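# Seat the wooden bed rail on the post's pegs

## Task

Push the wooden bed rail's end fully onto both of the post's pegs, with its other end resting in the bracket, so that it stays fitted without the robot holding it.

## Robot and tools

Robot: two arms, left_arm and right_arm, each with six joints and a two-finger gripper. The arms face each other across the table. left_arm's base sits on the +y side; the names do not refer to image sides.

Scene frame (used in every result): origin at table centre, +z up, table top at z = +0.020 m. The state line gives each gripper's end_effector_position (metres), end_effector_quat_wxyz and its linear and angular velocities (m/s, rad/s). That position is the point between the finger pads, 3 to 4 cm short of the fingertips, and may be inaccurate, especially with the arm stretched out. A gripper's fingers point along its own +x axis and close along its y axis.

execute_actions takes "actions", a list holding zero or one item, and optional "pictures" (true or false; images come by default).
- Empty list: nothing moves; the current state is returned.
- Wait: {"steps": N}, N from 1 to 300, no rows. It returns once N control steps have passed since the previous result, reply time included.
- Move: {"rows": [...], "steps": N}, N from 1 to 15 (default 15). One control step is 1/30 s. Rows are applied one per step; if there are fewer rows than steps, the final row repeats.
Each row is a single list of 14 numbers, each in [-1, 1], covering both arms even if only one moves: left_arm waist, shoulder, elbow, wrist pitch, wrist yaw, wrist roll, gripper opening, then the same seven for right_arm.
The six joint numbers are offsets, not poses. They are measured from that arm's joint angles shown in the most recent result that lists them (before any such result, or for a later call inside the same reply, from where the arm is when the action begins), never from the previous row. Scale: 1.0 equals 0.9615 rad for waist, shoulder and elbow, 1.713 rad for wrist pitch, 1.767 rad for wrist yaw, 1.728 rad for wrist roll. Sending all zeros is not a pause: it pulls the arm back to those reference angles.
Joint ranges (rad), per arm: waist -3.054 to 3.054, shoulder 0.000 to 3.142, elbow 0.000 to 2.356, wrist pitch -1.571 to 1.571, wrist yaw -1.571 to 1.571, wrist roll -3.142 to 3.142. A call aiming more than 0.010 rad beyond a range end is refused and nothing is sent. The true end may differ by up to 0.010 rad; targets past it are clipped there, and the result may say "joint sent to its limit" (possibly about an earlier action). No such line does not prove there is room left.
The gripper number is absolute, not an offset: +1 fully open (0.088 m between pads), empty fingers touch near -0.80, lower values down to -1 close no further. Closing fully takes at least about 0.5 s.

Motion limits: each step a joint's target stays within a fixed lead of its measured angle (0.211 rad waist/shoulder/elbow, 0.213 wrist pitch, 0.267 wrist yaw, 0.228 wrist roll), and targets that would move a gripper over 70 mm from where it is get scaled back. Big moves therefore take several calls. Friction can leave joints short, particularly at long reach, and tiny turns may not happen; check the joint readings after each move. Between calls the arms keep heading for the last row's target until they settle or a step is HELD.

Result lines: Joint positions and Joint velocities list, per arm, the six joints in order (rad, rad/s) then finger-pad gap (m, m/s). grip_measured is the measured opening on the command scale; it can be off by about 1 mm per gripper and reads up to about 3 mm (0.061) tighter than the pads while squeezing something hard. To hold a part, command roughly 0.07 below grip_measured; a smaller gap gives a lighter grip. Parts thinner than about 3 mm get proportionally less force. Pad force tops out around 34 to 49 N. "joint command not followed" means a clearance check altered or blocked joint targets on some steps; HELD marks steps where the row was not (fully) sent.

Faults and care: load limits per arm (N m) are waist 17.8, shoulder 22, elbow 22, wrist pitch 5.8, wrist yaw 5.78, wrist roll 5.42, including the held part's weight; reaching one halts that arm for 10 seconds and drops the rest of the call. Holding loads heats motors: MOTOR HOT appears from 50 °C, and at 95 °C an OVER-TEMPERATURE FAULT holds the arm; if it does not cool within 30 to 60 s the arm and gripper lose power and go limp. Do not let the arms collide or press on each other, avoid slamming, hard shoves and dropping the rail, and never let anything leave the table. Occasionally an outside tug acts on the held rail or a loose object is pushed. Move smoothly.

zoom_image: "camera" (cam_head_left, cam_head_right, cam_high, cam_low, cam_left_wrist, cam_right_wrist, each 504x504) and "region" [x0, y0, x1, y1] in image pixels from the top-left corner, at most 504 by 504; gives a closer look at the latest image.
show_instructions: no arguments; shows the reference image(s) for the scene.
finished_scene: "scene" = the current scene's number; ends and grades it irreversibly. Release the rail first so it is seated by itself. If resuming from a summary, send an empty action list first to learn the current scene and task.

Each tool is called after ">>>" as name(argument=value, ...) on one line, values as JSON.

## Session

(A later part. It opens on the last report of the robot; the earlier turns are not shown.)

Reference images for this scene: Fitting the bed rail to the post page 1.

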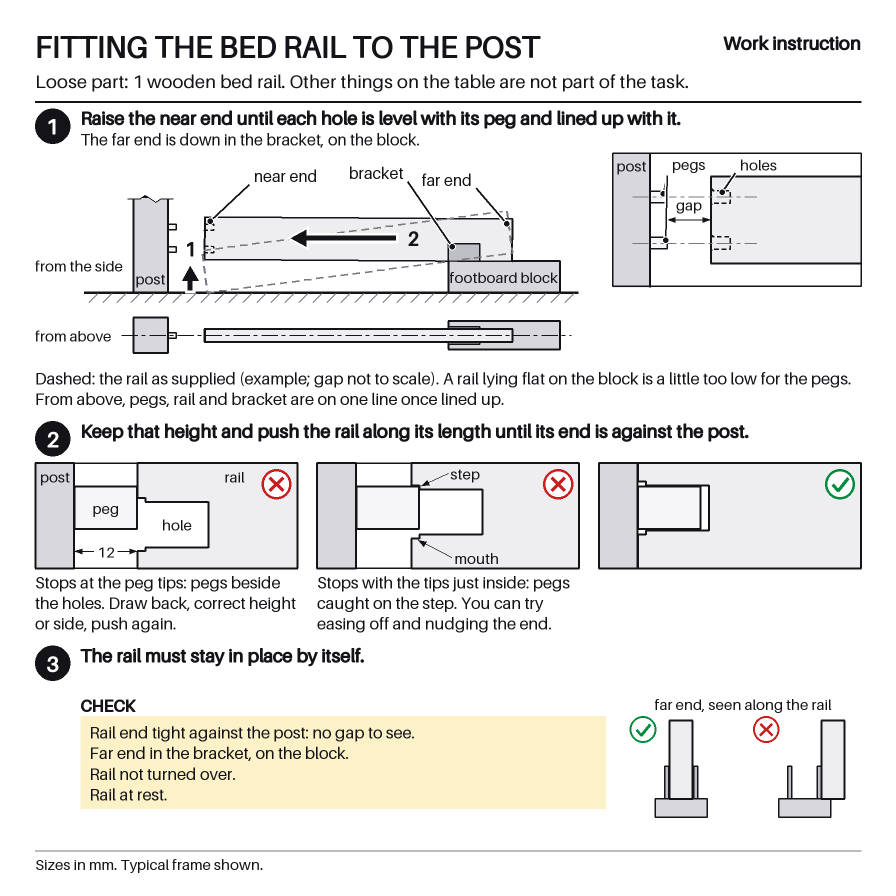

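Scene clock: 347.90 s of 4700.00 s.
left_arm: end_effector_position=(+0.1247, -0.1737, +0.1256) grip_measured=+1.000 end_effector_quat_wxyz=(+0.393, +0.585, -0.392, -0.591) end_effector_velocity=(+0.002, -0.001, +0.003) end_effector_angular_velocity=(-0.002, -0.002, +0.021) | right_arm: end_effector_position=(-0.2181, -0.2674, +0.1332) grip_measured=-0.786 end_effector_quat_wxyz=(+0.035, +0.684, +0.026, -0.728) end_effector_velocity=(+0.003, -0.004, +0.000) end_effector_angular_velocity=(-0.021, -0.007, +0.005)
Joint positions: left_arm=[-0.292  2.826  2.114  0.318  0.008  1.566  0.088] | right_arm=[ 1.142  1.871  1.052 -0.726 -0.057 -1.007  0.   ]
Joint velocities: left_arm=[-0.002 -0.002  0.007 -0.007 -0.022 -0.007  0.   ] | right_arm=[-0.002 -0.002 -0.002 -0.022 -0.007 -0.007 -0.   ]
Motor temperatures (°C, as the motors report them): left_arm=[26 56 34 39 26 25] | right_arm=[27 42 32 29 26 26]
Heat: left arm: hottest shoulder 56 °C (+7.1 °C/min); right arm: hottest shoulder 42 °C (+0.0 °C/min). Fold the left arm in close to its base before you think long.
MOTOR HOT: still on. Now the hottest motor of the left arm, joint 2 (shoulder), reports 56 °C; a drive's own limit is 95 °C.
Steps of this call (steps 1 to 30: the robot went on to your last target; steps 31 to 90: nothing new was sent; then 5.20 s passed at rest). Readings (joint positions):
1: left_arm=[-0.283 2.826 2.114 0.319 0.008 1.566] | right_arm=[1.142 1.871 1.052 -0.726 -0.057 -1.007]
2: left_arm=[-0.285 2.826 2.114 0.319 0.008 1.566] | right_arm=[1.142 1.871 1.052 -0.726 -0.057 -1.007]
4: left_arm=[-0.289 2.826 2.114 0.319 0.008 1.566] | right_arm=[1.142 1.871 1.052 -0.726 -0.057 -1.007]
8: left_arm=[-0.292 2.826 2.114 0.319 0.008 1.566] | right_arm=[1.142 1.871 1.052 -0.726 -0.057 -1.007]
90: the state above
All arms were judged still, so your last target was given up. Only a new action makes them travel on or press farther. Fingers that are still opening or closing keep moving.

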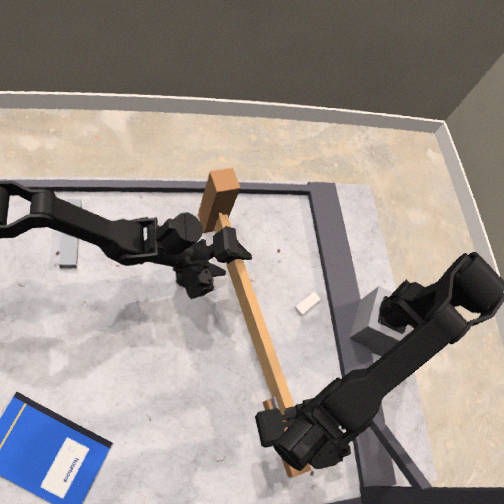

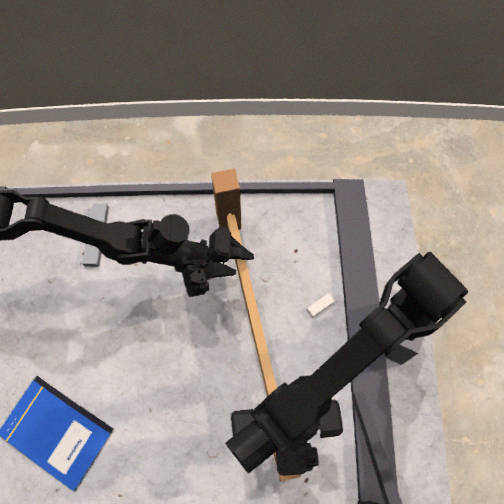

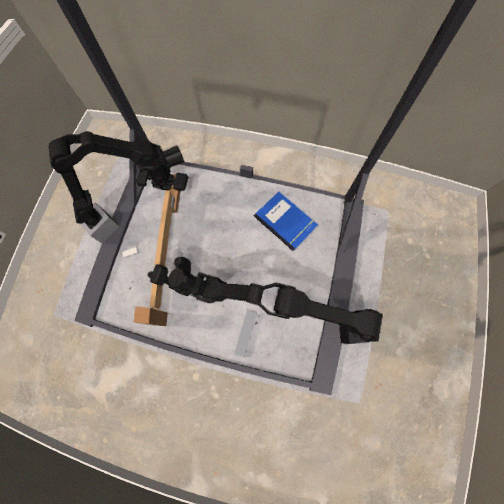

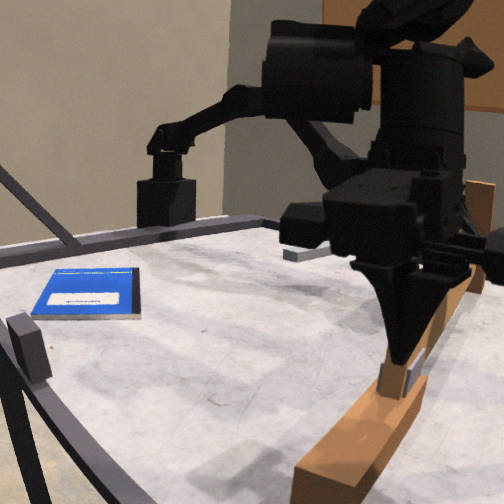

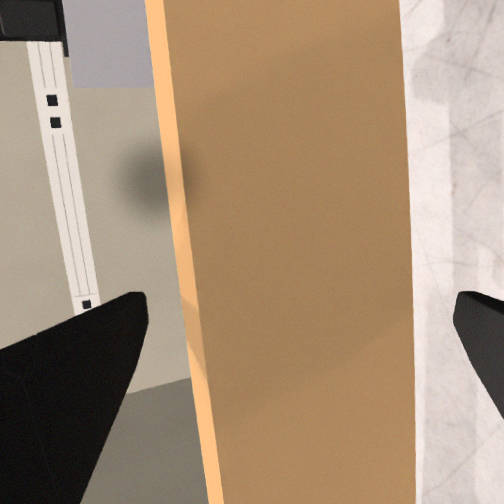

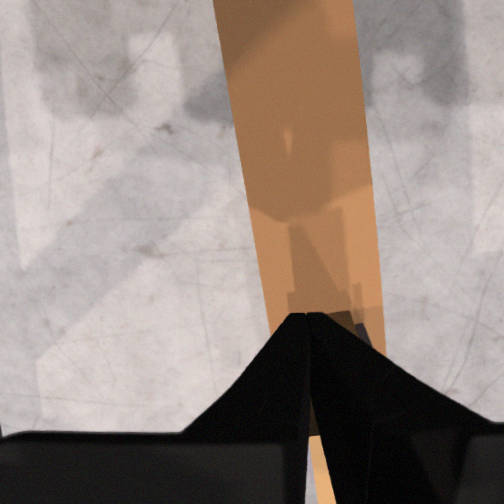

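>>> execute_actions(actions=[{"rows": [[0,0,0,0,0,0,0.0, 0,0,0,0,0,0,-0.8]], "steps": 15}])

Scene clock: 349.70 s of 4700.00 s.
left_arm: end_effector_position=(+0.1247, -0.1737, +0.1256) grip_measured=+0.416 end_effector_quat_wxyz=(+0.394, +0.585, -0.392, -0.591) end_effector_velocity=(-0.004, +0.001, -0.001) end_effector_angular_velocity=(+0.007, +0.018, +0.008) | right_arm: end_effector_position=(-0.2181, -0.2674, +0.1332) grip_measured=-0.786 end_effector_quat_wxyz=(+0.035, +0.684, +0.027, -0.728) end_effector_velocity=(+0.000, -0.005, -0.001) end_effector_angular_velocity=(-0.023, +0.010, +0.005)
Joint positions: left_arm=[-0.292  2.826  2.114  0.318  0.008  1.565  0.059] | right_arm=[ 1.142  1.871  1.052 -0.726 -0.057 -1.007  0.   ]
Joint velocities: left_arm=[-0.007 -0.002 -0.002 -0.007 -0.007 -0.022 -0.   ] | right_arm=[-0.002 -0.002 -0.007 -0.007 -0.022 -0.007 -0.   ]
Motor temperatures (°C, as the motors report them): left_arm=[26 57 34 39 26 25] | right_arm=[27 42 32 29 26 26]
Heat: left arm: hottest shoulder 57 °C (+8.1 °C/min); right arm: hottest shoulder 42 °C (-1.0 °C/min). Fold the left arm in close to its base before you think long.
MOTOR HOT: still on. Now the hottest motor of the left arm, joint 2 (shoulder), reports 57 °C; a drive's own limit is 95 °C.
Steps of this call (steps 1 to 39: nothing new was sent; steps 40 to 54: all 15 steps of this action). Readings (joint positions):
40: left_arm=[-0.292 2.826 2.114 0.318 0.008 1.566] | right_arm=[1.142 1.871 1.052 -0.726 -0.057 -1.007]
41: left_arm=[-0.292 2.826 2.114 0.318 0.008 1.566] | right_arm=[1.142 1.871 1.052 -0.726 -0.057 -1.007]
43: left_arm=[-0.292 2.826 2.114 0.318 0.008 1.566] | right_arm=[1.142 1.871 1.052 -0.726 -0.057 -1.007]
47: left_arm=[-0.292 2.826 2.114 0.318 0.008 1.565] | right_arm=[1.142 1.871 1.052 -0.726 -0.057 -1.007]
54: the state above

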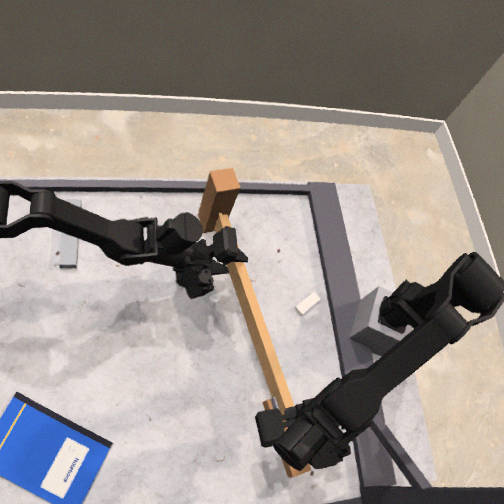

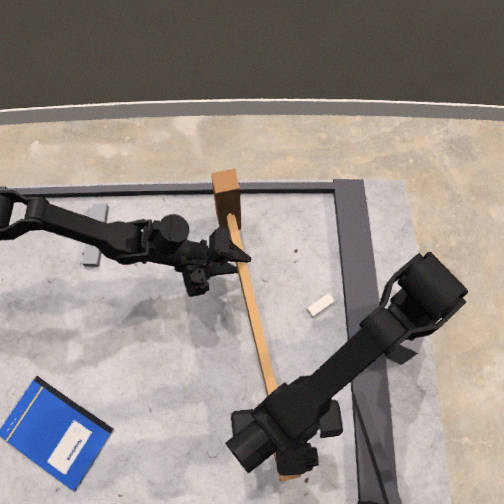

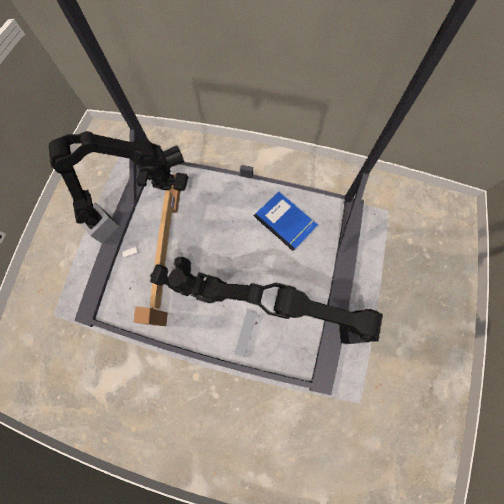

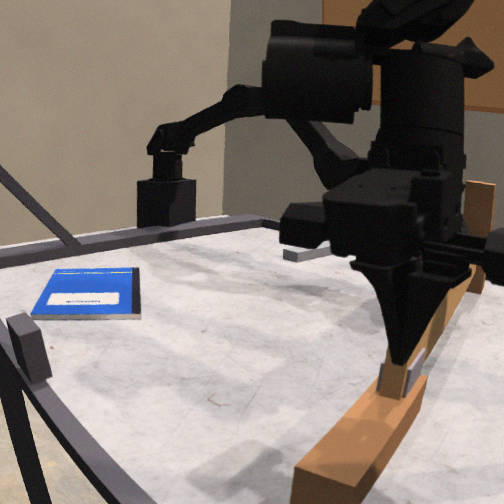

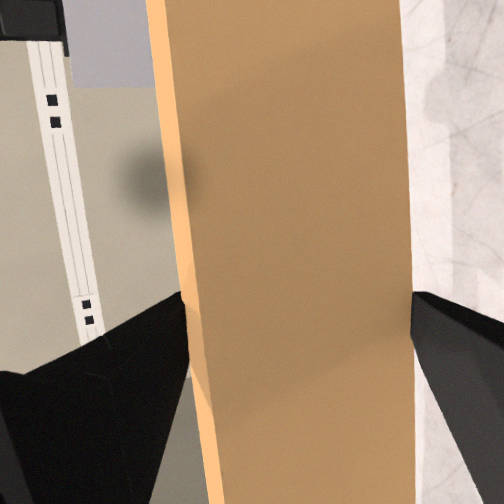

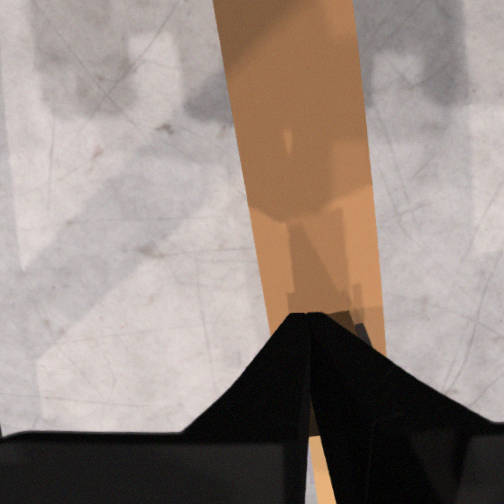

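>>> execute_actions(actions=[{"rows": [[0.01,0,0,0.004,0,0,0.3, -0.02,-0.01,-0.02,0.003,0,0,-0.8],[0.02,0,0,0.008,0,0,0.3, -0.03,-0.02,-0.03,0.004,0,0,-0.8],[0.02,0,0,0.012,0,0,0.3, -0.03,-0.02,-0.03,0.004,0,0,-0.8],[0.02,0,0,0.016,0,0,0.3, -0.03,-0.02,-0.03,0.004,0,0,-0.8]], "steps": 15}], pictures=false)

Scene clock: 353.10 s of 4700.00 s.
left_arm: end_effector_position=(+0.1251, -0.1742, +0.1270) grip_measured=+0.416 end_effector_quat_wxyz=(+0.396, +0.582, -0.395, -0.590) end_effector_velocity=(+0.002, +0.001, -0.003) end_effector_angular_velocity=(+0.003, -0.001, +0.021) | right_arm: end_effector_position=(-0.2174, -0.2669, +0.1336) grip_measured=-0.786 end_effector_quat_wxyz=(+0.031, +0.677, +0.023, -0.735) end_effector_velocity=(-0.001, -0.001, +0.001) end_effector_angular_velocity=(-0.014, +0.016, +0.001)
Joint positions: left_arm=[-0.29   2.826  2.113  0.329  0.013  1.565  0.059] | right_arm=[ 1.132  1.863  1.042 -0.714 -0.073 -1.007  0.   ]
Joint velocities: left_arm=[-0.002  0.002 -0.007  0.007 -0.022 -0.007 -0.   ] | right_arm=[-0.007 -0.002  0.002 -0.007 -0.022 -0.007  0.   ]
Motor temperatures (°C, as the motors report them): left_arm=[26 59 34 40 26 25] | right_arm=[27 42 32 29 26 26]
Heat: left arm: hottest shoulder 59 °C (+10.2 °C/min); right arm: hottest shoulder 42 °C (-1.0 °C/min). Fold the left arm in close to its base before you think long.
MOTOR HOT: still on. Now the hottest motor of the left arm, joint 2 (shoulder), reports 59 °C; a drive's own limit is 95 °C.
Steps of this call (steps 1 to 15: the robot went on to your last target; steps 16 to 87: nothing new was sent; steps 88 to 102: all 15 steps of this action). Readings (joint positions):
88: left_arm=[-0.291 2.826 2.114 0.318 0.008 1.565] | right_arm=[1.141 1.871 1.052 -0.726 -0.058 -1.007]
89: left_arm=[-0.291 2.826 2.114 0.318 0.009 1.565] | right_arm=[1.138 1.869 1.050 -0.723 -0.063 -1.007]
91: left_arm=[-0.290 2.826 2.114 0.323 0.012 1.565] | right_arm=[1.133 1.866 1.046 -0.718 -0.071 -1.007]
95: left_arm=[-0.290 2.826 2.114 0.327 0.013 1.565] | right_arm=[1.132 1.864 1.043 -0.715 -0.072 -1.007]
102: the state above

More lift.

>>> execute_actions(actions=[{"rows": [[0.02,0,0.01,0.012,-0.003,0,0.3, -0.02,-0.015,-0.02,0.0,0.01,0,-0.8],[0.02,0,0.015,0.018,-0.003,0,0.3, -0.02,-0.015,-0.02,0.0,0.01,0,-0.8],[0.02,0,0.02,0.022,-0.003,0,0.3, -0.02,-0.015,-0.02,0.0,0.01,0,-0.8]], "steps": 15}], pictures=false)

Scene clock: 356.63 s of 4700.00 s.
left_arm: end_effector_position=(+0.1252, -0.1750, +0.1290) grip_measured=+0.416 end_effector_quat_wxyz=(+0.398, +0.580, -0.398, -0.589) end_effector_velocity=(-0.006, -0.000, +0.001) end_effector_angular_velocity=(+0.003, +0.010, -0.011) | right_arm: end_effector_position=(-0.2174, -0.2666, +0.1338) grip_measured=-0.786 end_effector_quat_wxyz=(+0.030, +0.677, +0.024, -0.735) end_effector_velocity=(-0.000, -0.000, +0.001) end_effector_angular_velocity=(+0.002, +0.010, +0.005)
Joint positions: left_arm=[-0.289  2.826  2.113  0.339  0.015  1.565  0.059] | right_arm=[ 1.131  1.861  1.039 -0.71  -0.073 -1.007  0.   ]
Joint velocities: left_arm=[-0.007 -0.002  0.002 -0.007  0.007 -0.007 -0.   ] | right_arm=[-0.002 -0.007 -0.007  0.007 -0.007 -0.007 -0.   ]
Motor temperatures (°C, as the motors report them): left_arm=[26 60 34 41 26 25] | right_arm=[27 43 31 29 26 26]
Heat: left arm: hottest shoulder 60 °C (+11.2 °C/min); right arm: hottest shoulder 43 °C (+0.0 °C/min). Fold the left arm in close to its base before you think long.
MOTOR HOT: still on. Now the hottest motor of the left arm, joint 2 (shoulder), reports 60 °C; a drive's own limit is 95 °C.
Steps of this call (steps 1 to 15: the robot went on to your last target; steps 16 to 90: nothing new was sent; then 0.03 s passed at rest; steps 91 to 105: all 15 steps of this action). Readings (joint positions):
91: left_arm=[-0.289 2.826 2.113 0.330 0.014 1.565] | right_arm=[1.132 1.862 1.041 -0.713 -0.073 -1.007]
92: left_arm=[-0.289 2.826 2.113 0.332 0.014 1.565] | right_arm=[1.132 1.862 1.041 -0.712 -0.073 -1.007]
94: left_arm=[-0.289 2.826 2.113 0.336 0.015 1.565] | right_arm=[1.132 1.861 1.040 -0.711 -0.073 -1.007]
98: left_arm=[-0.289 2.826 2.113 0.338 0.015 1.565] | right_arm=[1.131 1.861 1.040 -0.710 -0.073 -1.007]
105: the state above

>>> execute_actions(actions=[{"rows": [[0,0,0,-0.005,0,0,0.3, 0.015,0.01,0.015,-0.005,0.01,0,-0.8],[0,0,0,-0.005,0,0,0.3, 0.015,0.01,0.015,-0.005,0.01,0,-0.8],[0,0,0,-0.005,0,0,0.3, 0.015,0.01,0.015,-0.005,0.01,0,-0.8],[0,0,0,-0.005,0,0,0.3, 0.015,0.01,0.015,-0.005,0.01,0,-0.8],[0.01,-0.01,-0.01,-0.005,0,0,0.3, 0.015,0.01,0.015,-0.005,0.01,0,-0.8],[0.01,-0.02,-0.02,-0.005,0,0,0.3, 0.0,0.0,0.0,-0.005,0.01,0,-0.8],[0.02,-0.02,-0.02,-0.005,0,0,0.3, -0.01,-0.01,-0.01,-0.005,0.01,0,-0.8],[0.02,-0.03,-0.03,-0.005,0,0,0.3, -0.02,-0.015,-0.02,-0.005,0.01,0,-0.8]], "steps": 15}])

Scene clock: 361.47 s of 4700.00 s.
left_arm: end_effector_position=(+0.1253, -0.1727, +0.1251) grip_measured=+0.416 end_effector_quat_wxyz=(+0.394, +0.582, -0.394, -0.593) end_effector_velocity=(-0.006, +0.001, +0.000) end_effector_angular_velocity=(-0.002, +0.010, -0.011) | right_arm: end_effector_position=(-0.2171, -0.2663, +0.1345) grip_measured=-0.786 end_effector_quat_wxyz=(+0.029, +0.677, +0.025, -0.735) end_effector_velocity=(+0.003, -0.001, +0.002) end_effector_angular_velocity=(+0.004, -0.007, +0.019)
Joint positions: left_arm=[-0.288  2.824  2.102  0.332  0.019  1.565  0.059] | right_arm=[ 1.131  1.858  1.04  -0.711 -0.071 -1.007  0.   ]
Joint velocities: left_arm=[-0.007 -0.002 -0.007  0.007  0.007 -0.007 -0.   ] | right_arm=[-0.002 -0.012 -0.007 -0.007  0.007 -0.022 -0.   ]
Motor temperatures (°C, as the motors report them): left_arm=[26 62 35 45 26 25] | right_arm=[28 43 31 29 26 26]
Heat: left arm: hottest shoulder 62 °C (+12.0 °C/min); right arm: hottest shoulder 43 °C (+0.0 °C/min). Fold the left arm in close to its base before you think long.
MOTOR HOT: still on. Now the hottest motor of the left arm, joint 2 (shoulder), reports 62 °C; a drive's own limit is 95 °C.
Steps of this call (steps 1 to 15: the robot went on to your last target; steps 16 to 90: nothing new was sent; then 1.33 s passed at rest; steps 91 to 105: all 15 steps of this action). Readings (joint positions):
91: left_arm=[-0.289 2.826 2.110 0.339 0.015 1.565] | right_arm=[1.134 1.861 1.040 -0.710 -0.071 -1.007]
92: left_arm=[-0.289 2.826 2.110 0.336 0.015 1.565] | right_arm=[1.137 1.861 1.041 -0.710 -0.066 -1.007]
94: left_arm=[-0.289 2.826 2.110 0.332 0.015 1.565] | right_arm=[1.140 1.861 1.041 -0.714 -0.061 -1.007]
98: left_arm=[-0.289 2.826 2.106 0.332 0.018 1.565] | right_arm=[1.137 1.861 1.041 -0.714 -0.064 -1.007]
105: the state above

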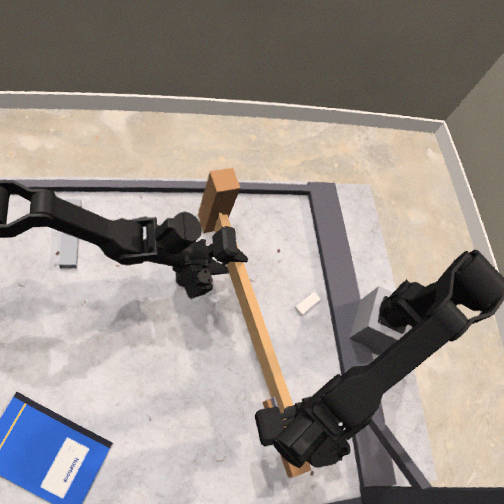

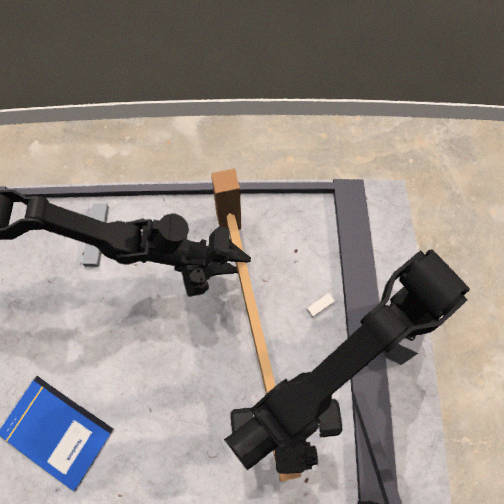

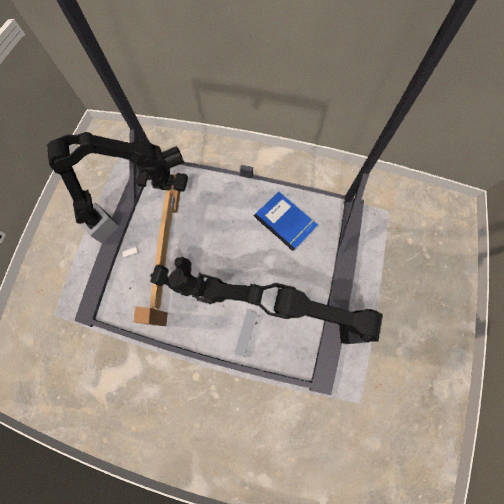

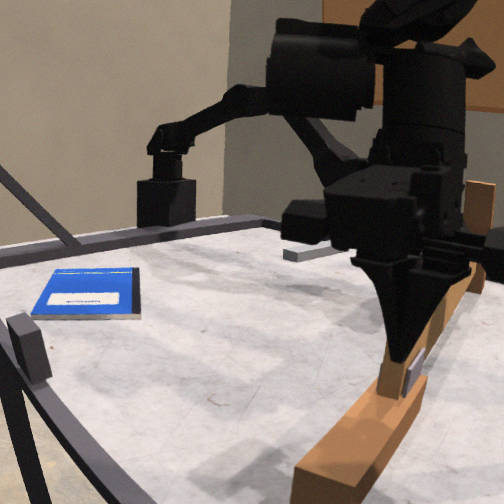

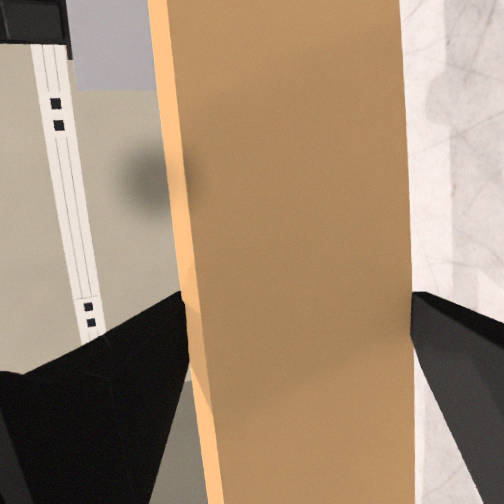

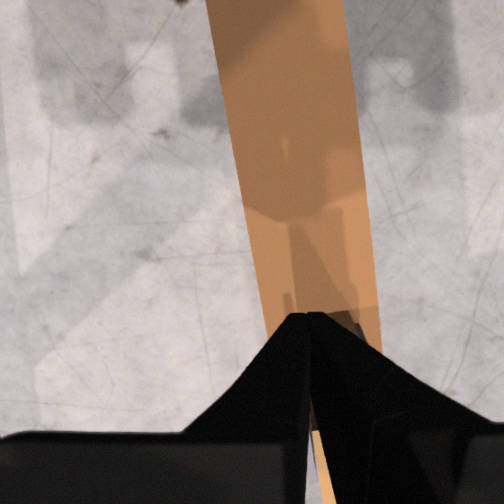

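>>> zoom_image(camera="cam_head_right", region=[190, 170, 280, 260])

>>> zoom_image(camera="cam_high", region=[120, 260, 200, 340])

Region (190, 170, 280, 260) of cam_head_right's 504x504 image, scaled by 5.600, with more detail than that image has.

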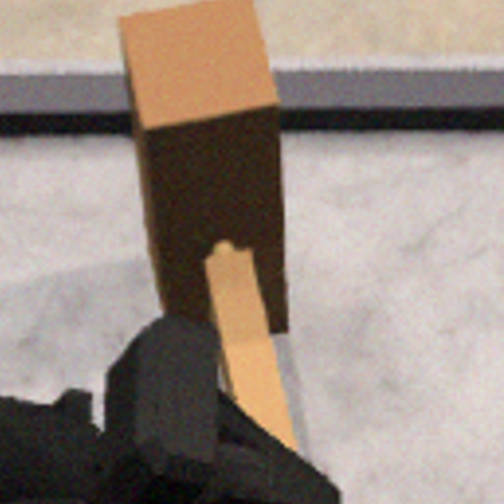

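Region (120, 260, 200, 340) of cam_high's 504x504 image, scaled by 6.300, with more detail than that image has.

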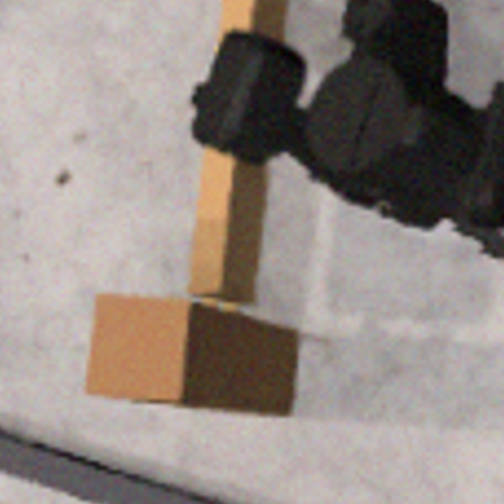

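>>> execute_actions(actions=[{"rows": [[0,0,0.01,0,-0.005,0,0.3, 0.015,0.01,0.015,-0.005,0.01,0,-0.8],[0,-0.01,0.01,0,-0.005,0,0.3, 0.015,0.01,0.015,-0.005,0.01,0,-0.8],[0,-0.02,0.0,0,-0.005,0,0.3, 0.015,0.01,0.015,-0.005,0.01,0,-0.8],[0,-0.03,-0.01,0,-0.005,0,0.3, 0.015,0.01,0.015,-0.005,0.01,0,-0.8],[0.01,-0.04,-0.02,0,-0.005,0,0.3, 0.015,0.01,0.015,-0.005,0.01,0,-0.8],[0.01,-0.05,-0.03,0,-0.005,0,0.3, 0.0,0.0,0.0,-0.005,0.01,0,-0.8],[0.02,-0.05,-0.03,0,-0.005,0,0.3, -0.01,-0.01,-0.01,-0.005,0.01,0,-0.8],[0.02,-0.05,-0.03,0,-0.005,0,0.3, -0.02,-0.015,-0.02,-0.005,0.01,0,-0.8]], "steps": 15}], pictures=false)

Scene clock: 372.67 s of 4700.00 s.
left_arm: end_effector_position=(+0.1251, -0.1721, +0.1273) grip_measured=+0.416 end_effector_quat_wxyz=(+0.394, +0.582, -0.394, -0.592) end_effector_velocity=(-0.001, +0.002, -0.003) end_effector_angular_velocity=(+0.012, +0.018, +0.013) | right_arm: end_effector_position=(-0.2167, -0.2672, +0.1349) grip_measured=-0.786 end_effector_quat_wxyz=(+0.030, +0.678, +0.024, -0.734) end_effector_velocity=(+0.003, -0.002, +0.002) end_effector_angular_velocity=(-0.006, +0.005, +0.000)
Joint positions: left_arm=[-0.289  2.816  2.094  0.334  0.017  1.565  0.059] | right_arm=[ 1.132  1.856  1.039 -0.715 -0.071 -1.007  0.   ]
Joint velocities: left_arm=[-0.002 -0.002 -0.007 -0.007 -0.007 -0.022 -0.   ] | right_arm=[-0.007 -0.012 -0.007 -0.007 -0.007 -0.007 -0.   ]
Motor temperatures (°C, as the motors report them): left_arm=[26 70 34 44 26 25] | right_arm=[28 44 31 29 26 26]
Heat: left arm: hottest shoulder 70 °C (+18.3 °C/min); right arm: hottest shoulder 44 °C (+1.0 °C/min). Fold the left arm in close to its base before you think long.
MOTOR HOT: still on. Now the hottest motor of the left arm, joint 2 (shoulder), reports 70 °C; a drive's own limit is 95 °C.
Steps of this call (steps 1 to 15: the robot went on to your last target; steps 16 to 90: nothing new was sent; then 7.70 s passed at rest; steps 91 to 105: all 15 steps of this action). Readings (joint positions):
91: left_arm=[-0.289 2.823 2.102 0.332 0.019 1.565] | right_arm=[1.132 1.858 1.040 -0.711 -0.070 -1.007]
92: left_arm=[-0.289 2.823 2.102 0.332 0.019 1.565] | right_arm=[1.136 1.858 1.041 -0.712 -0.064 -1.007]
94: left_arm=[-0.289 2.823 2.102 0.332 0.017 1.565] | right_arm=[1.140 1.858 1.042 -0.715 -0.059 -1.007]
98: left_arm=[-0.289 2.816 2.095 0.332 0.017 1.565] | right_arm=[1.137 1.858 1.041 -0.716 -0.063 -1.007]
105: the state above

>>> execute_actions(actions=[{"rows": [[0,0,0,0,0,0,1, 0.01,0.01,0.01,0,0,0,-0.8]], "steps": 15}], pictures=false)

>>> execute_actions(actions=[{"rows": [[0,-0.12,-0.3,0,0,0,1, 0,0,0,0,0,0,-0.8]], "steps": 15}], pictures=false)

Scene clock: 377.13 s of 4700.00 s.
left_arm: end_effector_position=(+0.1251, -0.1721, +0.1273) grip_measured=+1.000 end_effector_quat_wxyz=(+0.394, +0.582, -0.394, -0.592) end_effector_velocity=(-0.001, +0.002, -0.003) end_effector_angular_velocity=(+0.012, +0.004, +0.007) | right_arm: end_effector_position=(-0.2183, -0.2684, +0.1349) grip_measured=-0.786 end_effector_quat_wxyz=(+0.032, +0.678, +0.027, -0.734) end_effector_velocity=(+0.001, -0.002, -0.001) end_effector_angular_velocity=(-0.015, -0.002, -0.009)
Joint positions: left_arm=[-0.289  2.816  2.094  0.334  0.017  1.565  0.088] | right_arm=[ 1.138  1.856  1.038 -0.714 -0.07  -1.007  0.   ]
Joint velocities: left_arm=[-0.002 -0.002 -0.007 -0.007 -0.007 -0.007  0.   ] | right_arm=[-0.002  0.002 -0.002 -0.007 -0.007  0.007 -0.   ]
Motor temperatures (°C, as the motors report them): left_arm=[26 73 34 44 26 25] | right_arm=[28 44 31 29 26 26]
Heat: left arm: hottest shoulder 73 °C (+21.2 °C/min); right arm: hottest shoulder 44 °C (+1.0 °C/min). Fold the left arm in close to its base before you think long.
MOTOR HOT: still on. Now the hottest motor of the left arm, joint 2 (shoulder), reports 73 °C; a drive's own limit is 95 °C.
Steps of this call (steps 1 to 15: the robot went on to your last target; steps 16 to 90: nothing new was sent; then 0.97 s passed at rest; steps 91 to 105: all 15 steps of this action). Readings (joint positions):
91: left_arm=[-0.289 2.816 2.094 0.334 0.017 1.565] | right_arm=[1.133 1.856 1.038 -0.714 -0.072 -1.007]
92: left_arm=[-0.289 2.816 2.094 0.334 0.017 1.565] | right_arm=[1.135 1.856 1.038 -0.714 -0.071 -1.007]
94: left_arm=[-0.289 2.816 2.094 0.334 0.017 1.565] | right_arm=[1.136 1.856 1.038 -0.714 -0.070 -1.007]
98: left_arm=[-0.289 2.816 2.094 0.334 0.017 1.565] | right_arm=[1.137 1.856 1.038 -0.714 -0.070 -1.007]
105: the state above

Scene clock: 377.63 s of 4700.00 s.
left_arm: end_effector_position=(+0.1249, -0.1285, +0.1041) grip_measured=+1.000 end_effector_quat_wxyz=(+0.355, +0.606, -0.355, -0.617) end_effector_velocity=(+0.010, -0.034, +0.072) end_effector_angular_velocity=(-0.631, -0.311, -0.073) | right_arm: end_effector_position=(-0.2183, -0.2684, +0.1349) grip_measured=-0.786 end_effector_quat_wxyz=(+0.032, +0.678, +0.027, -0.734) end_effector_velocity=(-0.000, -0.003, +0.000) end_effector_angular_velocity=(-0.010, +0.002, +0.010)
Joint positions: left_arm=[-0.289  2.685  1.826  0.341  0.017  1.565  0.088] | right_arm=[ 1.138  1.856  1.038 -0.714 -0.07  -1.007  0.   ]
Joint velocities: left_arm=[-0.007 -0.002 -0.232  0.857 -0.095  0.3    0.   ] | right_arm=[ 0.002 -0.002 -0.002 -0.007 -0.007 -0.007 -0.   ]
Motor temperatures (°C, as the motors report them): left_arm=[26 73 34 44 26 25] | right_arm=[28 44 31 29 26 26]
Heat: left arm: hottest shoulder 73 °C (+21.3 °C/min); right arm: hottest shoulder 44 °C (+2.0 °C/min). Fold the left arm in close to its base before you think long.
MOTOR HOT: still on. Now the hottest motor of the left arm, joint 2 (shoulder), reports 73 °C; a drive's own limit is 95 °C.
Steps of this call (steps 1 to 15: all 15 steps of this action). Readings (joint positions):
1: left_arm=[-0.289 2.796 2.050 0.343 0.017 1.565] | right_arm=[1.138 1.856 1.038 -0.714 -0.070 -1.007]
2: left_arm=[-0.289 2.768 1.990 0.338 0.017 1.565] | right_arm=[1.138 1.856 1.038 -0.714 -0.070 -1.007]
4: left_arm=[-0.289 2.727 1.909 0.352 0.017 1.565] | right_arm=[1.138 1.856 1.038 -0.714 -0.070 -1.007]
8: left_arm=[-0.289 2.692 1.854 0.350 0.017 1.565] | right_arm=[1.138 1.856 1.038 -0.714 -0.070 -1.007]
15: the state above

>>> execute_actions(actions=[{"rows": [[0.145,-0.30,-0.95,0.672,0.036,-0.903,1, 0,0,0,0,0,0,-0.8]], "steps": 15}], pictures=false)

>>> execute_actions(actions=[{"steps": 45}])

Scene clock: 382.30 s of 4700.00 s.
left_arm: end_effector_position=(+0.1948, -0.0154, +0.1660) grip_measured=+1.000 end_effector_quat_wxyz=(+0.674, +0.286, -0.168, -0.659) end_effector_velocity=(-0.147, +0.409, -0.277) end_effector_angular_velocity=(+0.082, +1.998, +0.118) | right_arm: end_effector_position=(-0.2183, -0.2684, +0.1349) grip_measured=-0.786 end_effector_quat_wxyz=(+0.032, +0.678, +0.027, -0.734) end_effector_velocity=(+0.002, -0.003, -0.001) end_effector_angular_velocity=(-0.012, -0.001, +0.020)
Joint positions: left_arm=[-0.142  2.387  1.053  1.182  0.076  0.674  0.088] | right_arm=[ 1.138  1.856  1.038 -0.714 -0.07  -1.007  0.   ]
Joint velocities: left_arm=[-0.144  0.042 -1.853  1.663  0.037 -1.985  0.   ] | right_arm=[-0.002 -0.002 -0.007 -0.007 -0.007 -0.022 -0.   ]
Motor temperatures (°C, as the motors report them): left_arm=[26 72 34 43 26 25] | right_arm=[28 44 31 29 26 26]
Heat: left arm: hottest shoulder 72 °C (+21.2 °C/min); right arm: hottest shoulder 44 °C (+2.0 °C/min). Fold the left arm in close to its base before you think long.
MOTOR HOT: still on. Now the hottest motor of the left arm, joint 2 (shoulder), reports 72 °C; a drive's own limit is 95 °C.
Steps of this call (steps 1 to 15: the robot went on to your last target; steps 16 to 90: nothing new was sent; then 1.17 s passed at rest; steps 91 to 105: all 15 steps of this action). Readings (joint positions):
91: left_arm=[-0.285 2.668 1.793 0.372 0.028 1.530] | right_arm=[1.138 1.856 1.038 -0.714 -0.070 -1.007]
92: left_arm=[-0.275 2.646 1.752 0.404 0.041 1.489] | right_arm=[1.138 1.856 1.038 -0.714 -0.070 -1.007]
94: left_arm=[-0.243 2.596 1.669 0.485 0.053 1.401] | right_arm=[1.138 1.856 1.038 -0.714 -0.070 -1.007]
98: left_arm=[-0.162 2.458 1.450 0.728 0.066 1.150] | right_arm=[1.138 1.856 1.038 -0.714 -0.070 -1.007]
105: the state above

Scene clock: 383.80 s of 4700.00 s.
left_arm: end_effector_position=(+0.1854, +0.0123, +0.1860) grip_measured=+1.000 end_effector_quat_wxyz=(+0.729, -0.001, -0.009, -0.684) end_effector_velocity=(+0.002, +0.001, -0.007) end_effector_angular_velocity=(+0.026, +0.011, +0.019) | right_arm: end_effector_position=(-0.2183, -0.2684, +0.1349) grip_measured=-0.786 end_effector_quat_wxyz=(+0.032, +0.678, +0.027, -0.734) end_effector_velocity=(+0.003, -0.001, -0.001) end_effector_angular_velocity=(-0.014, -0.001, +0.000)
Joint positions: left_arm=[-0.152  2.396  0.921  1.49   0.079  0.01   0.088] | right_arm=[ 1.138  1.856  1.038 -0.714 -0.07  -1.007  0.   ]
Joint velocities: left_arm=[-0.002  0.002 -0.002 -0.022 -0.022 -0.007  0.   ] | right_arm=[-0.007  0.002 -0.002 -0.007 -0.007 -0.007  0.   ]
Motor temperatures (°C, as the motors report them): left_arm=[26 72 34 43 26 25] | right_arm=[28 43 31 29 26 26]
Heat: left arm: hottest shoulder 72 °C (+21.0 °C/min); right arm: hottest shoulder 43 °C (+1.0 °C/min). Fold the left arm in close to its base before you think long.
MOTOR HOT: still on. Now the hottest motor of the left arm, joint 2 (shoulder), reports 72 °C; a drive's own limit is 95 °C.
Steps of this call (steps 1 to 30: the robot went on to your last target; steps 31 to 45: nothing new was sent). Readings (joint positions):
1: left_arm=[-0.147 2.390 1.002 1.241 0.078 0.606] | right_arm=[1.138 1.856 1.038 -0.714 -0.070 -1.007]
2: left_arm=[-0.150 2.395 0.967 1.300 0.079 0.538] | right_arm=[1.138 1.856 1.038 -0.714 -0.070 -1.007]
4: left_arm=[-0.152 2.399 0.933 1.398 0.079 0.402] | right_arm=[1.138 1.856 1.038 -0.714 -0.070 -1.007]
8: left_arm=[-0.152 2.396 0.928 1.473 0.079 0.139] | right_arm=[1.138 1.856 1.038 -0.714 -0.070 -1.007]
45: the state above
All arms were judged still, so your last target was given up. Only a new action makes them travel on or press farther. Fingers that are still opening or closing keep moving.

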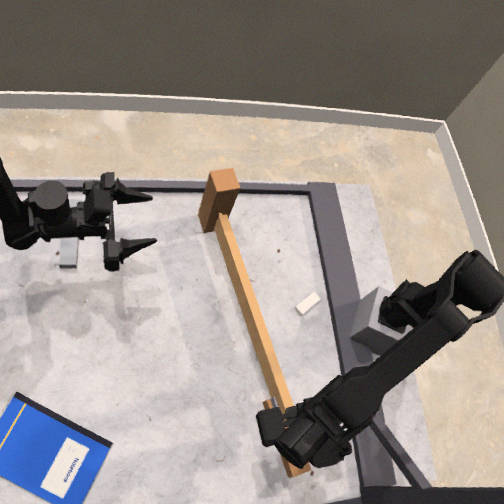

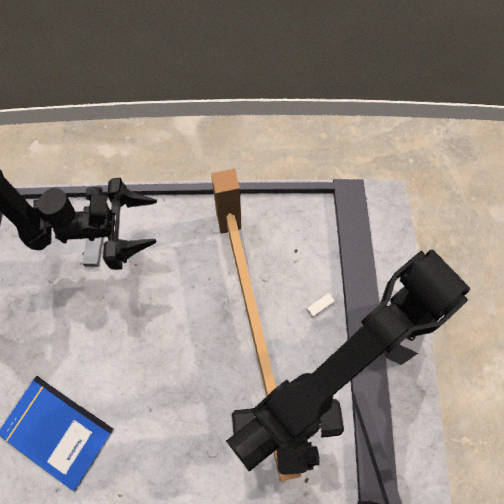

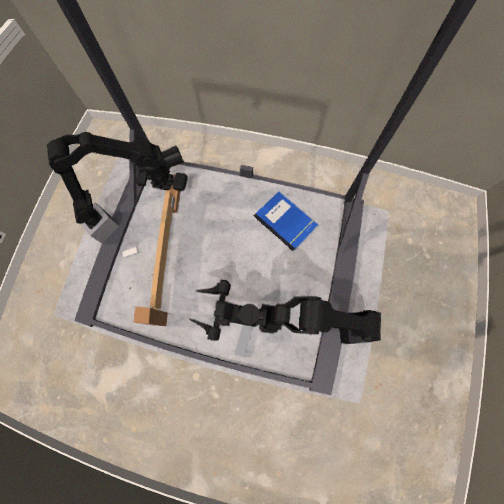

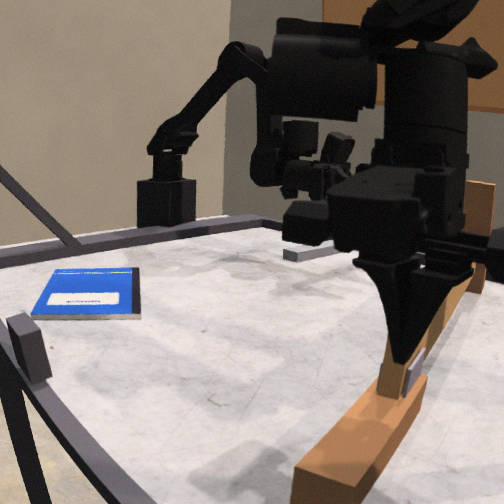

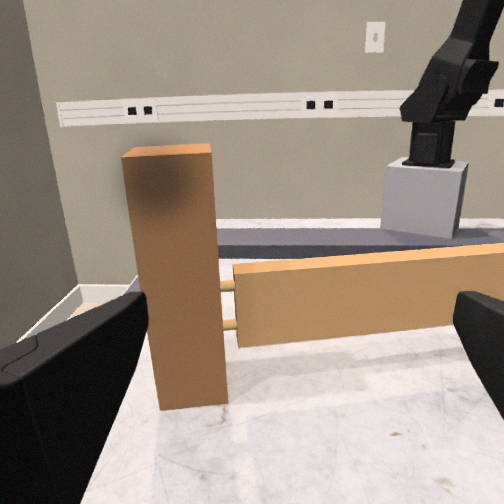

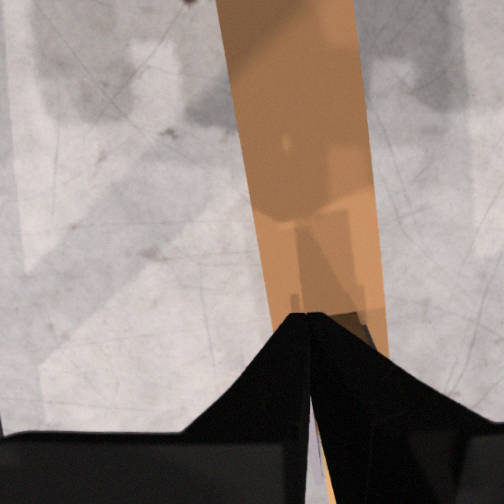

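>>> execute_actions(actions=[{"rows": [[0,-1,-0.4,-0.5,0,0,1, 0.04,0,0,0,0,0,-0.8],[0,-1,-0.4,-0.5,0,0,1, 0.04,-0.05,0,-0.03,0,0,-0.8],[0,-1,-0.4,-0.5,0,0,1, 0.04,-0.12,0,-0.07,0,0,-0.8],[0,-1,-0.4,-0.5,0,0,1, 0.04,-0.2,0,-0.11,0,0,-0.8],[0,-1,-0.4,-0.5,0,0,1, 0.04,-0.25,0,-0.14,0,0,1]], "steps": 15}], pictures=false)

Scene clock: 390.20 s of 4700.00 s.
left_arm: end_effector_position=(+0.1695, +0.1233, +0.2596) grip_measured=+1.000 end_effector_quat_wxyz=(+0.719, +0.108, +0.127, -0.675) end_effector_velocity=(-0.005, +0.046, +0.543) end_effector_angular_velocity=(-1.293, -0.181, +0.012) | right_arm: end_effector_position=(-0.2061, -0.3014, +0.1999) grip_measured=+0.487 end_effector_quat_wxyz=(+0.043, +0.675, +0.041, -0.735) end_effector_velocity=(+0.001, +0.002, +0.001) end_effector_angular_velocity=(+0.016, +0.002, +0.019)
Joint positions: left_arm=[-0.152  1.553  0.547  0.671  0.079  0.01   0.088] | right_arm=[ 1.174  1.619  1.043 -0.949 -0.07  -1.007  0.063]
Joint velocities: left_arm=[ 0.002 -1.556 -0.007 -0.242 -0.007 -0.007  0.   ] | right_arm=[-0.002 -0.007 -0.002  0.007  0.007 -0.022  0.174]
Motor temperatures (°C, as the motors report them): left_arm=[26 69 34 44 26 25] | right_arm=[28 43 31 29 26 26]
Heat: left arm: hottest shoulder 69 °C (+19.2 °C/min); right arm: hottest shoulder 43 °C (+1.0 °C/min). Fold the left arm in close to its base before you think long.
MOTOR HOT: still on. Now the hottest motor of the left arm, joint 2 (shoulder), reports 69 °C; a drive's own limit is 95 °C.
Steps of this call (steps 1 to 90: nothing new was sent; then 2.90 s passed at rest; steps 91 to 105: all 15 steps of this action). Readings (joint positions):
91: left_arm=[-0.152 2.357 0.881 1.426 0.079 0.010] | right_arm=[1.141 1.856 1.038 -0.714 -0.070 -1.007]
92: left_arm=[-0.152 2.302 0.818 1.359 0.079 0.010] | right_arm=[1.149 1.852 1.038 -0.722 -0.070 -1.007]
94: left_arm=[-0.152 2.185 0.691 1.235 0.079 0.010] | right_arm=[1.165 1.807 1.038 -0.801 -0.070 -1.007]
98: left_arm=[-0.152 1.956 0.565 0.969 0.079 0.010] | right_arm=[1.174 1.649 1.041 -0.914 -0.070 -1.007]
105: the state above

>>> execute_actions(actions=[{"rows": [[0,-1,-0.3,-0.3,0,0,1, -0.878,0.1,-0.045,0.07,0.04,-0.517,1]], "steps": 15}], pictures=false)

>>> execute_actions(actions=[{"steps": 30}])

Scene clock: 393.40 s of 4700.00 s.
left_arm: end_effector_position=(+0.1509, +0.2531, +0.3242) grip_measured=+1.000 end_effector_quat_wxyz=(+0.725, +0.065, +0.073, -0.681) end_effector_velocity=(-0.008, +0.060, +0.186) end_effector_angular_velocity=(-0.729, -0.084, +0.009) | right_arm: end_effector_position=(+0.0206, -0.2232, +0.1702) grip_measured=+1.000 end_effector_quat_wxyz=(+0.036, +0.710, +0.069, -0.700) end_effector_velocity=(+0.166, -0.026, +0.001) end_effector_angular_velocity=(-0.007, -0.015, -0.103)
Joint positions: left_arm=[-0.152  0.637  0.268  0.174  0.079  0.01   0.088] | right_arm=[ 0.353  1.705  1.013 -0.83   0.005 -1.859  0.088]
Joint velocities: left_arm=[-0.002 -0.74   0.002 -0.007 -0.007 -0.022  0.   ] | right_arm=[-0.579 -0.007 -0.002 -0.007 -0.007 -0.476  0.   ]
Motor temperatures (°C, as the motors report them): left_arm=[26 67 34 44 26 25] | right_arm=[28 43 31 29 26 26]
Heat: left arm: hottest shoulder 67 °C (+16.1 °C/min); right arm: hottest shoulder 43 °C (+1.0 °C/min). Fold the left arm in close to its base before you think long.
MOTOR HOT: still on. Now the hottest motor of the left arm, joint 2 (shoulder), reports 67 °C; a drive's own limit is 95 °C.
Steps of this call (steps 1 to 30: the robot went on to your last target; steps 31 to 81: nothing new was sent; steps 82 to 96: all 15 steps of this action). Readings (joint positions):
82: left_arm=[-0.152 1.410 0.518 0.598 0.079 0.010] | right_arm=[1.154 1.629 1.038 -0.932 -0.069 -1.063]
83: left_arm=[-0.152 1.358 0.476 0.542 0.079 0.010] | right_arm=[1.108 1.642 1.035 -0.895 -0.052 -1.128]
85: left_arm=[-0.152 1.244 0.378 0.424 0.079 0.010] | right_arm=[0.987 1.679 1.028 -0.855 -0.023 -1.261]
89: left_arm=[-0.152 1.012 0.273 0.215 0.079 0.010] | right_arm=[0.729 1.705 1.013 -0.837 -0.007 -1.531]
96: the state above

Scene clock: 394.40 s of 4700.00 s.
left_arm: end_effector_position=(+0.1503, +0.2570, +0.3313) grip_measured=+1.000 end_effector_quat_wxyz=(+0.726, +0.056, +0.063, -0.682) end_effector_velocity=(+0.000, +0.000, -0.003) end_effector_angular_velocity=(+0.012, +0.008, +0.006) | right_arm: end_effector_position=(+0.0262, -0.2244, +0.1700) grip_measured=+1.000 end_effector_quat_wxyz=(+0.043, +0.710, +0.074, -0.699) end_effector_velocity=(-0.001, -0.002, +0.000) end_effector_angular_velocity=(-0.006, +0.007, +0.020)
Joint positions: left_arm=[-0.152  0.598  0.268  0.161  0.079  0.01   0.088] | right_arm=[ 0.333  1.705  1.012 -0.83   0.004 -1.896  0.088]
Joint velocities: left_arm=[-0.002  0.002 -0.002 -0.007 -0.007 -0.007  0.   ] | right_arm=[-0.002 -0.002 -0.002 -0.007 -0.007 -0.022  0.   ]
Motor temperatures (°C, as the motors report them): left_arm=[26 66 34 44 26 25] | right_arm=[28 43 31 29 26 26]
Heat: left arm: hottest shoulder 66 °C (+15.1 °C/min); right arm: hottest shoulder 43 °C (+1.0 °C/min). Fold the left arm in close to its base before you think long.
MOTOR HOT: still on. Now the hottest motor of the left arm, joint 2 (shoulder), reports 66 °C; a drive's own limit is 95 °C.
Steps of this call (steps 1 to 30: the robot went on to your last target). Readings (joint positions):
1: left_arm=[-0.152 0.620 0.268 0.171 0.079 0.010] | right_arm=[0.341 1.705 1.013 -0.830 0.005 -1.870]
2: left_arm=[-0.152 0.611 0.268 0.165 0.079 0.010] | right_arm=[0.336 1.705 1.012 -0.830 0.005 -1.878]
4: left_arm=[-0.152 0.606 0.268 0.161 0.079 0.010] | right_arm=[0.335 1.705 1.012 -0.830 0.004 -1.888]
8: left_arm=[-0.152 0.600 0.268 0.161 0.079 0.010] | right_arm=[0.335 1.705 1.012 -0.830 0.004 -1.894]
30: the state above
All arms were judged still, so your last target was given up. Only a new action makes them travel on or press farther. Fingers that are still opening or closing keep moving.

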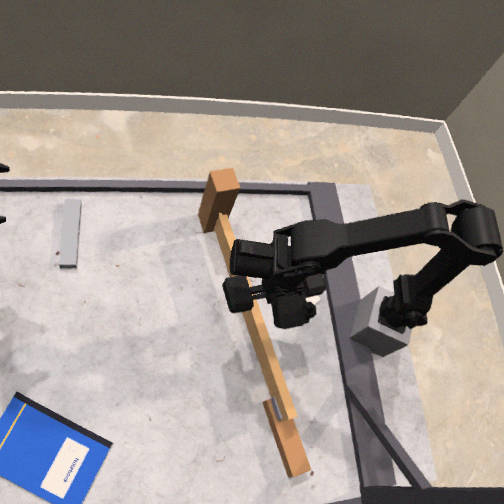

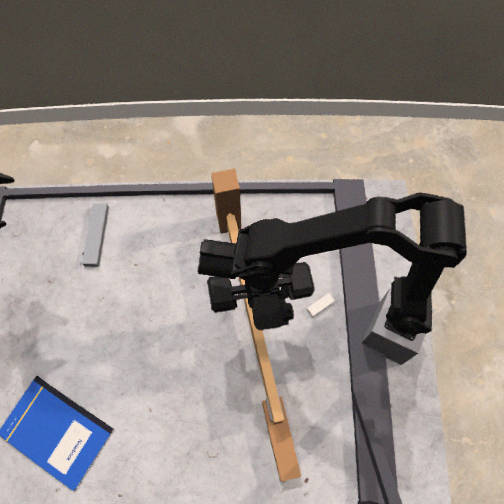

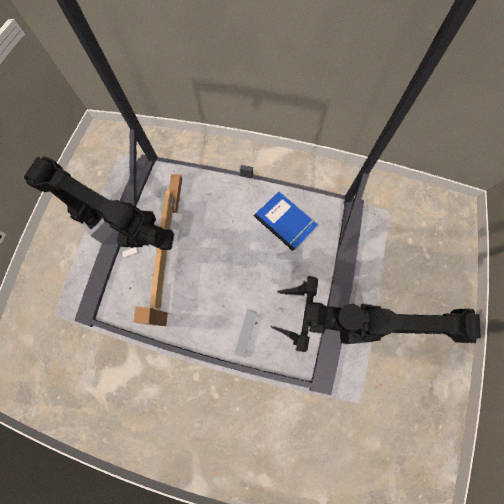

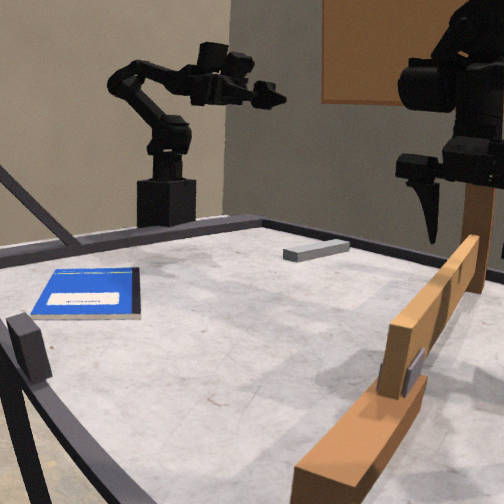

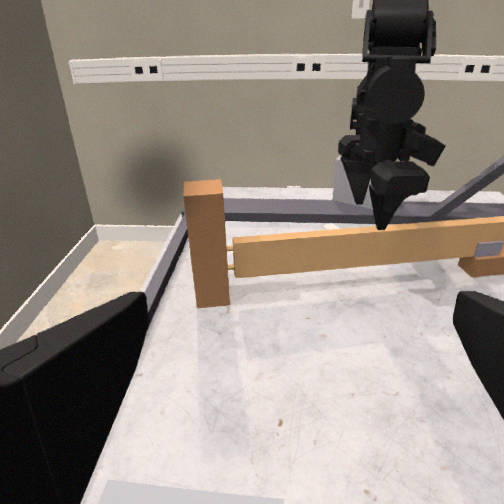

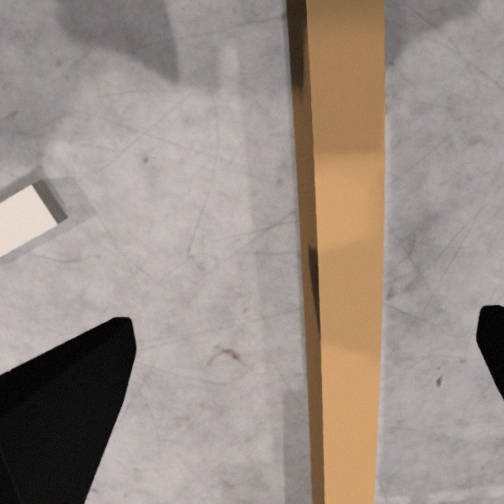

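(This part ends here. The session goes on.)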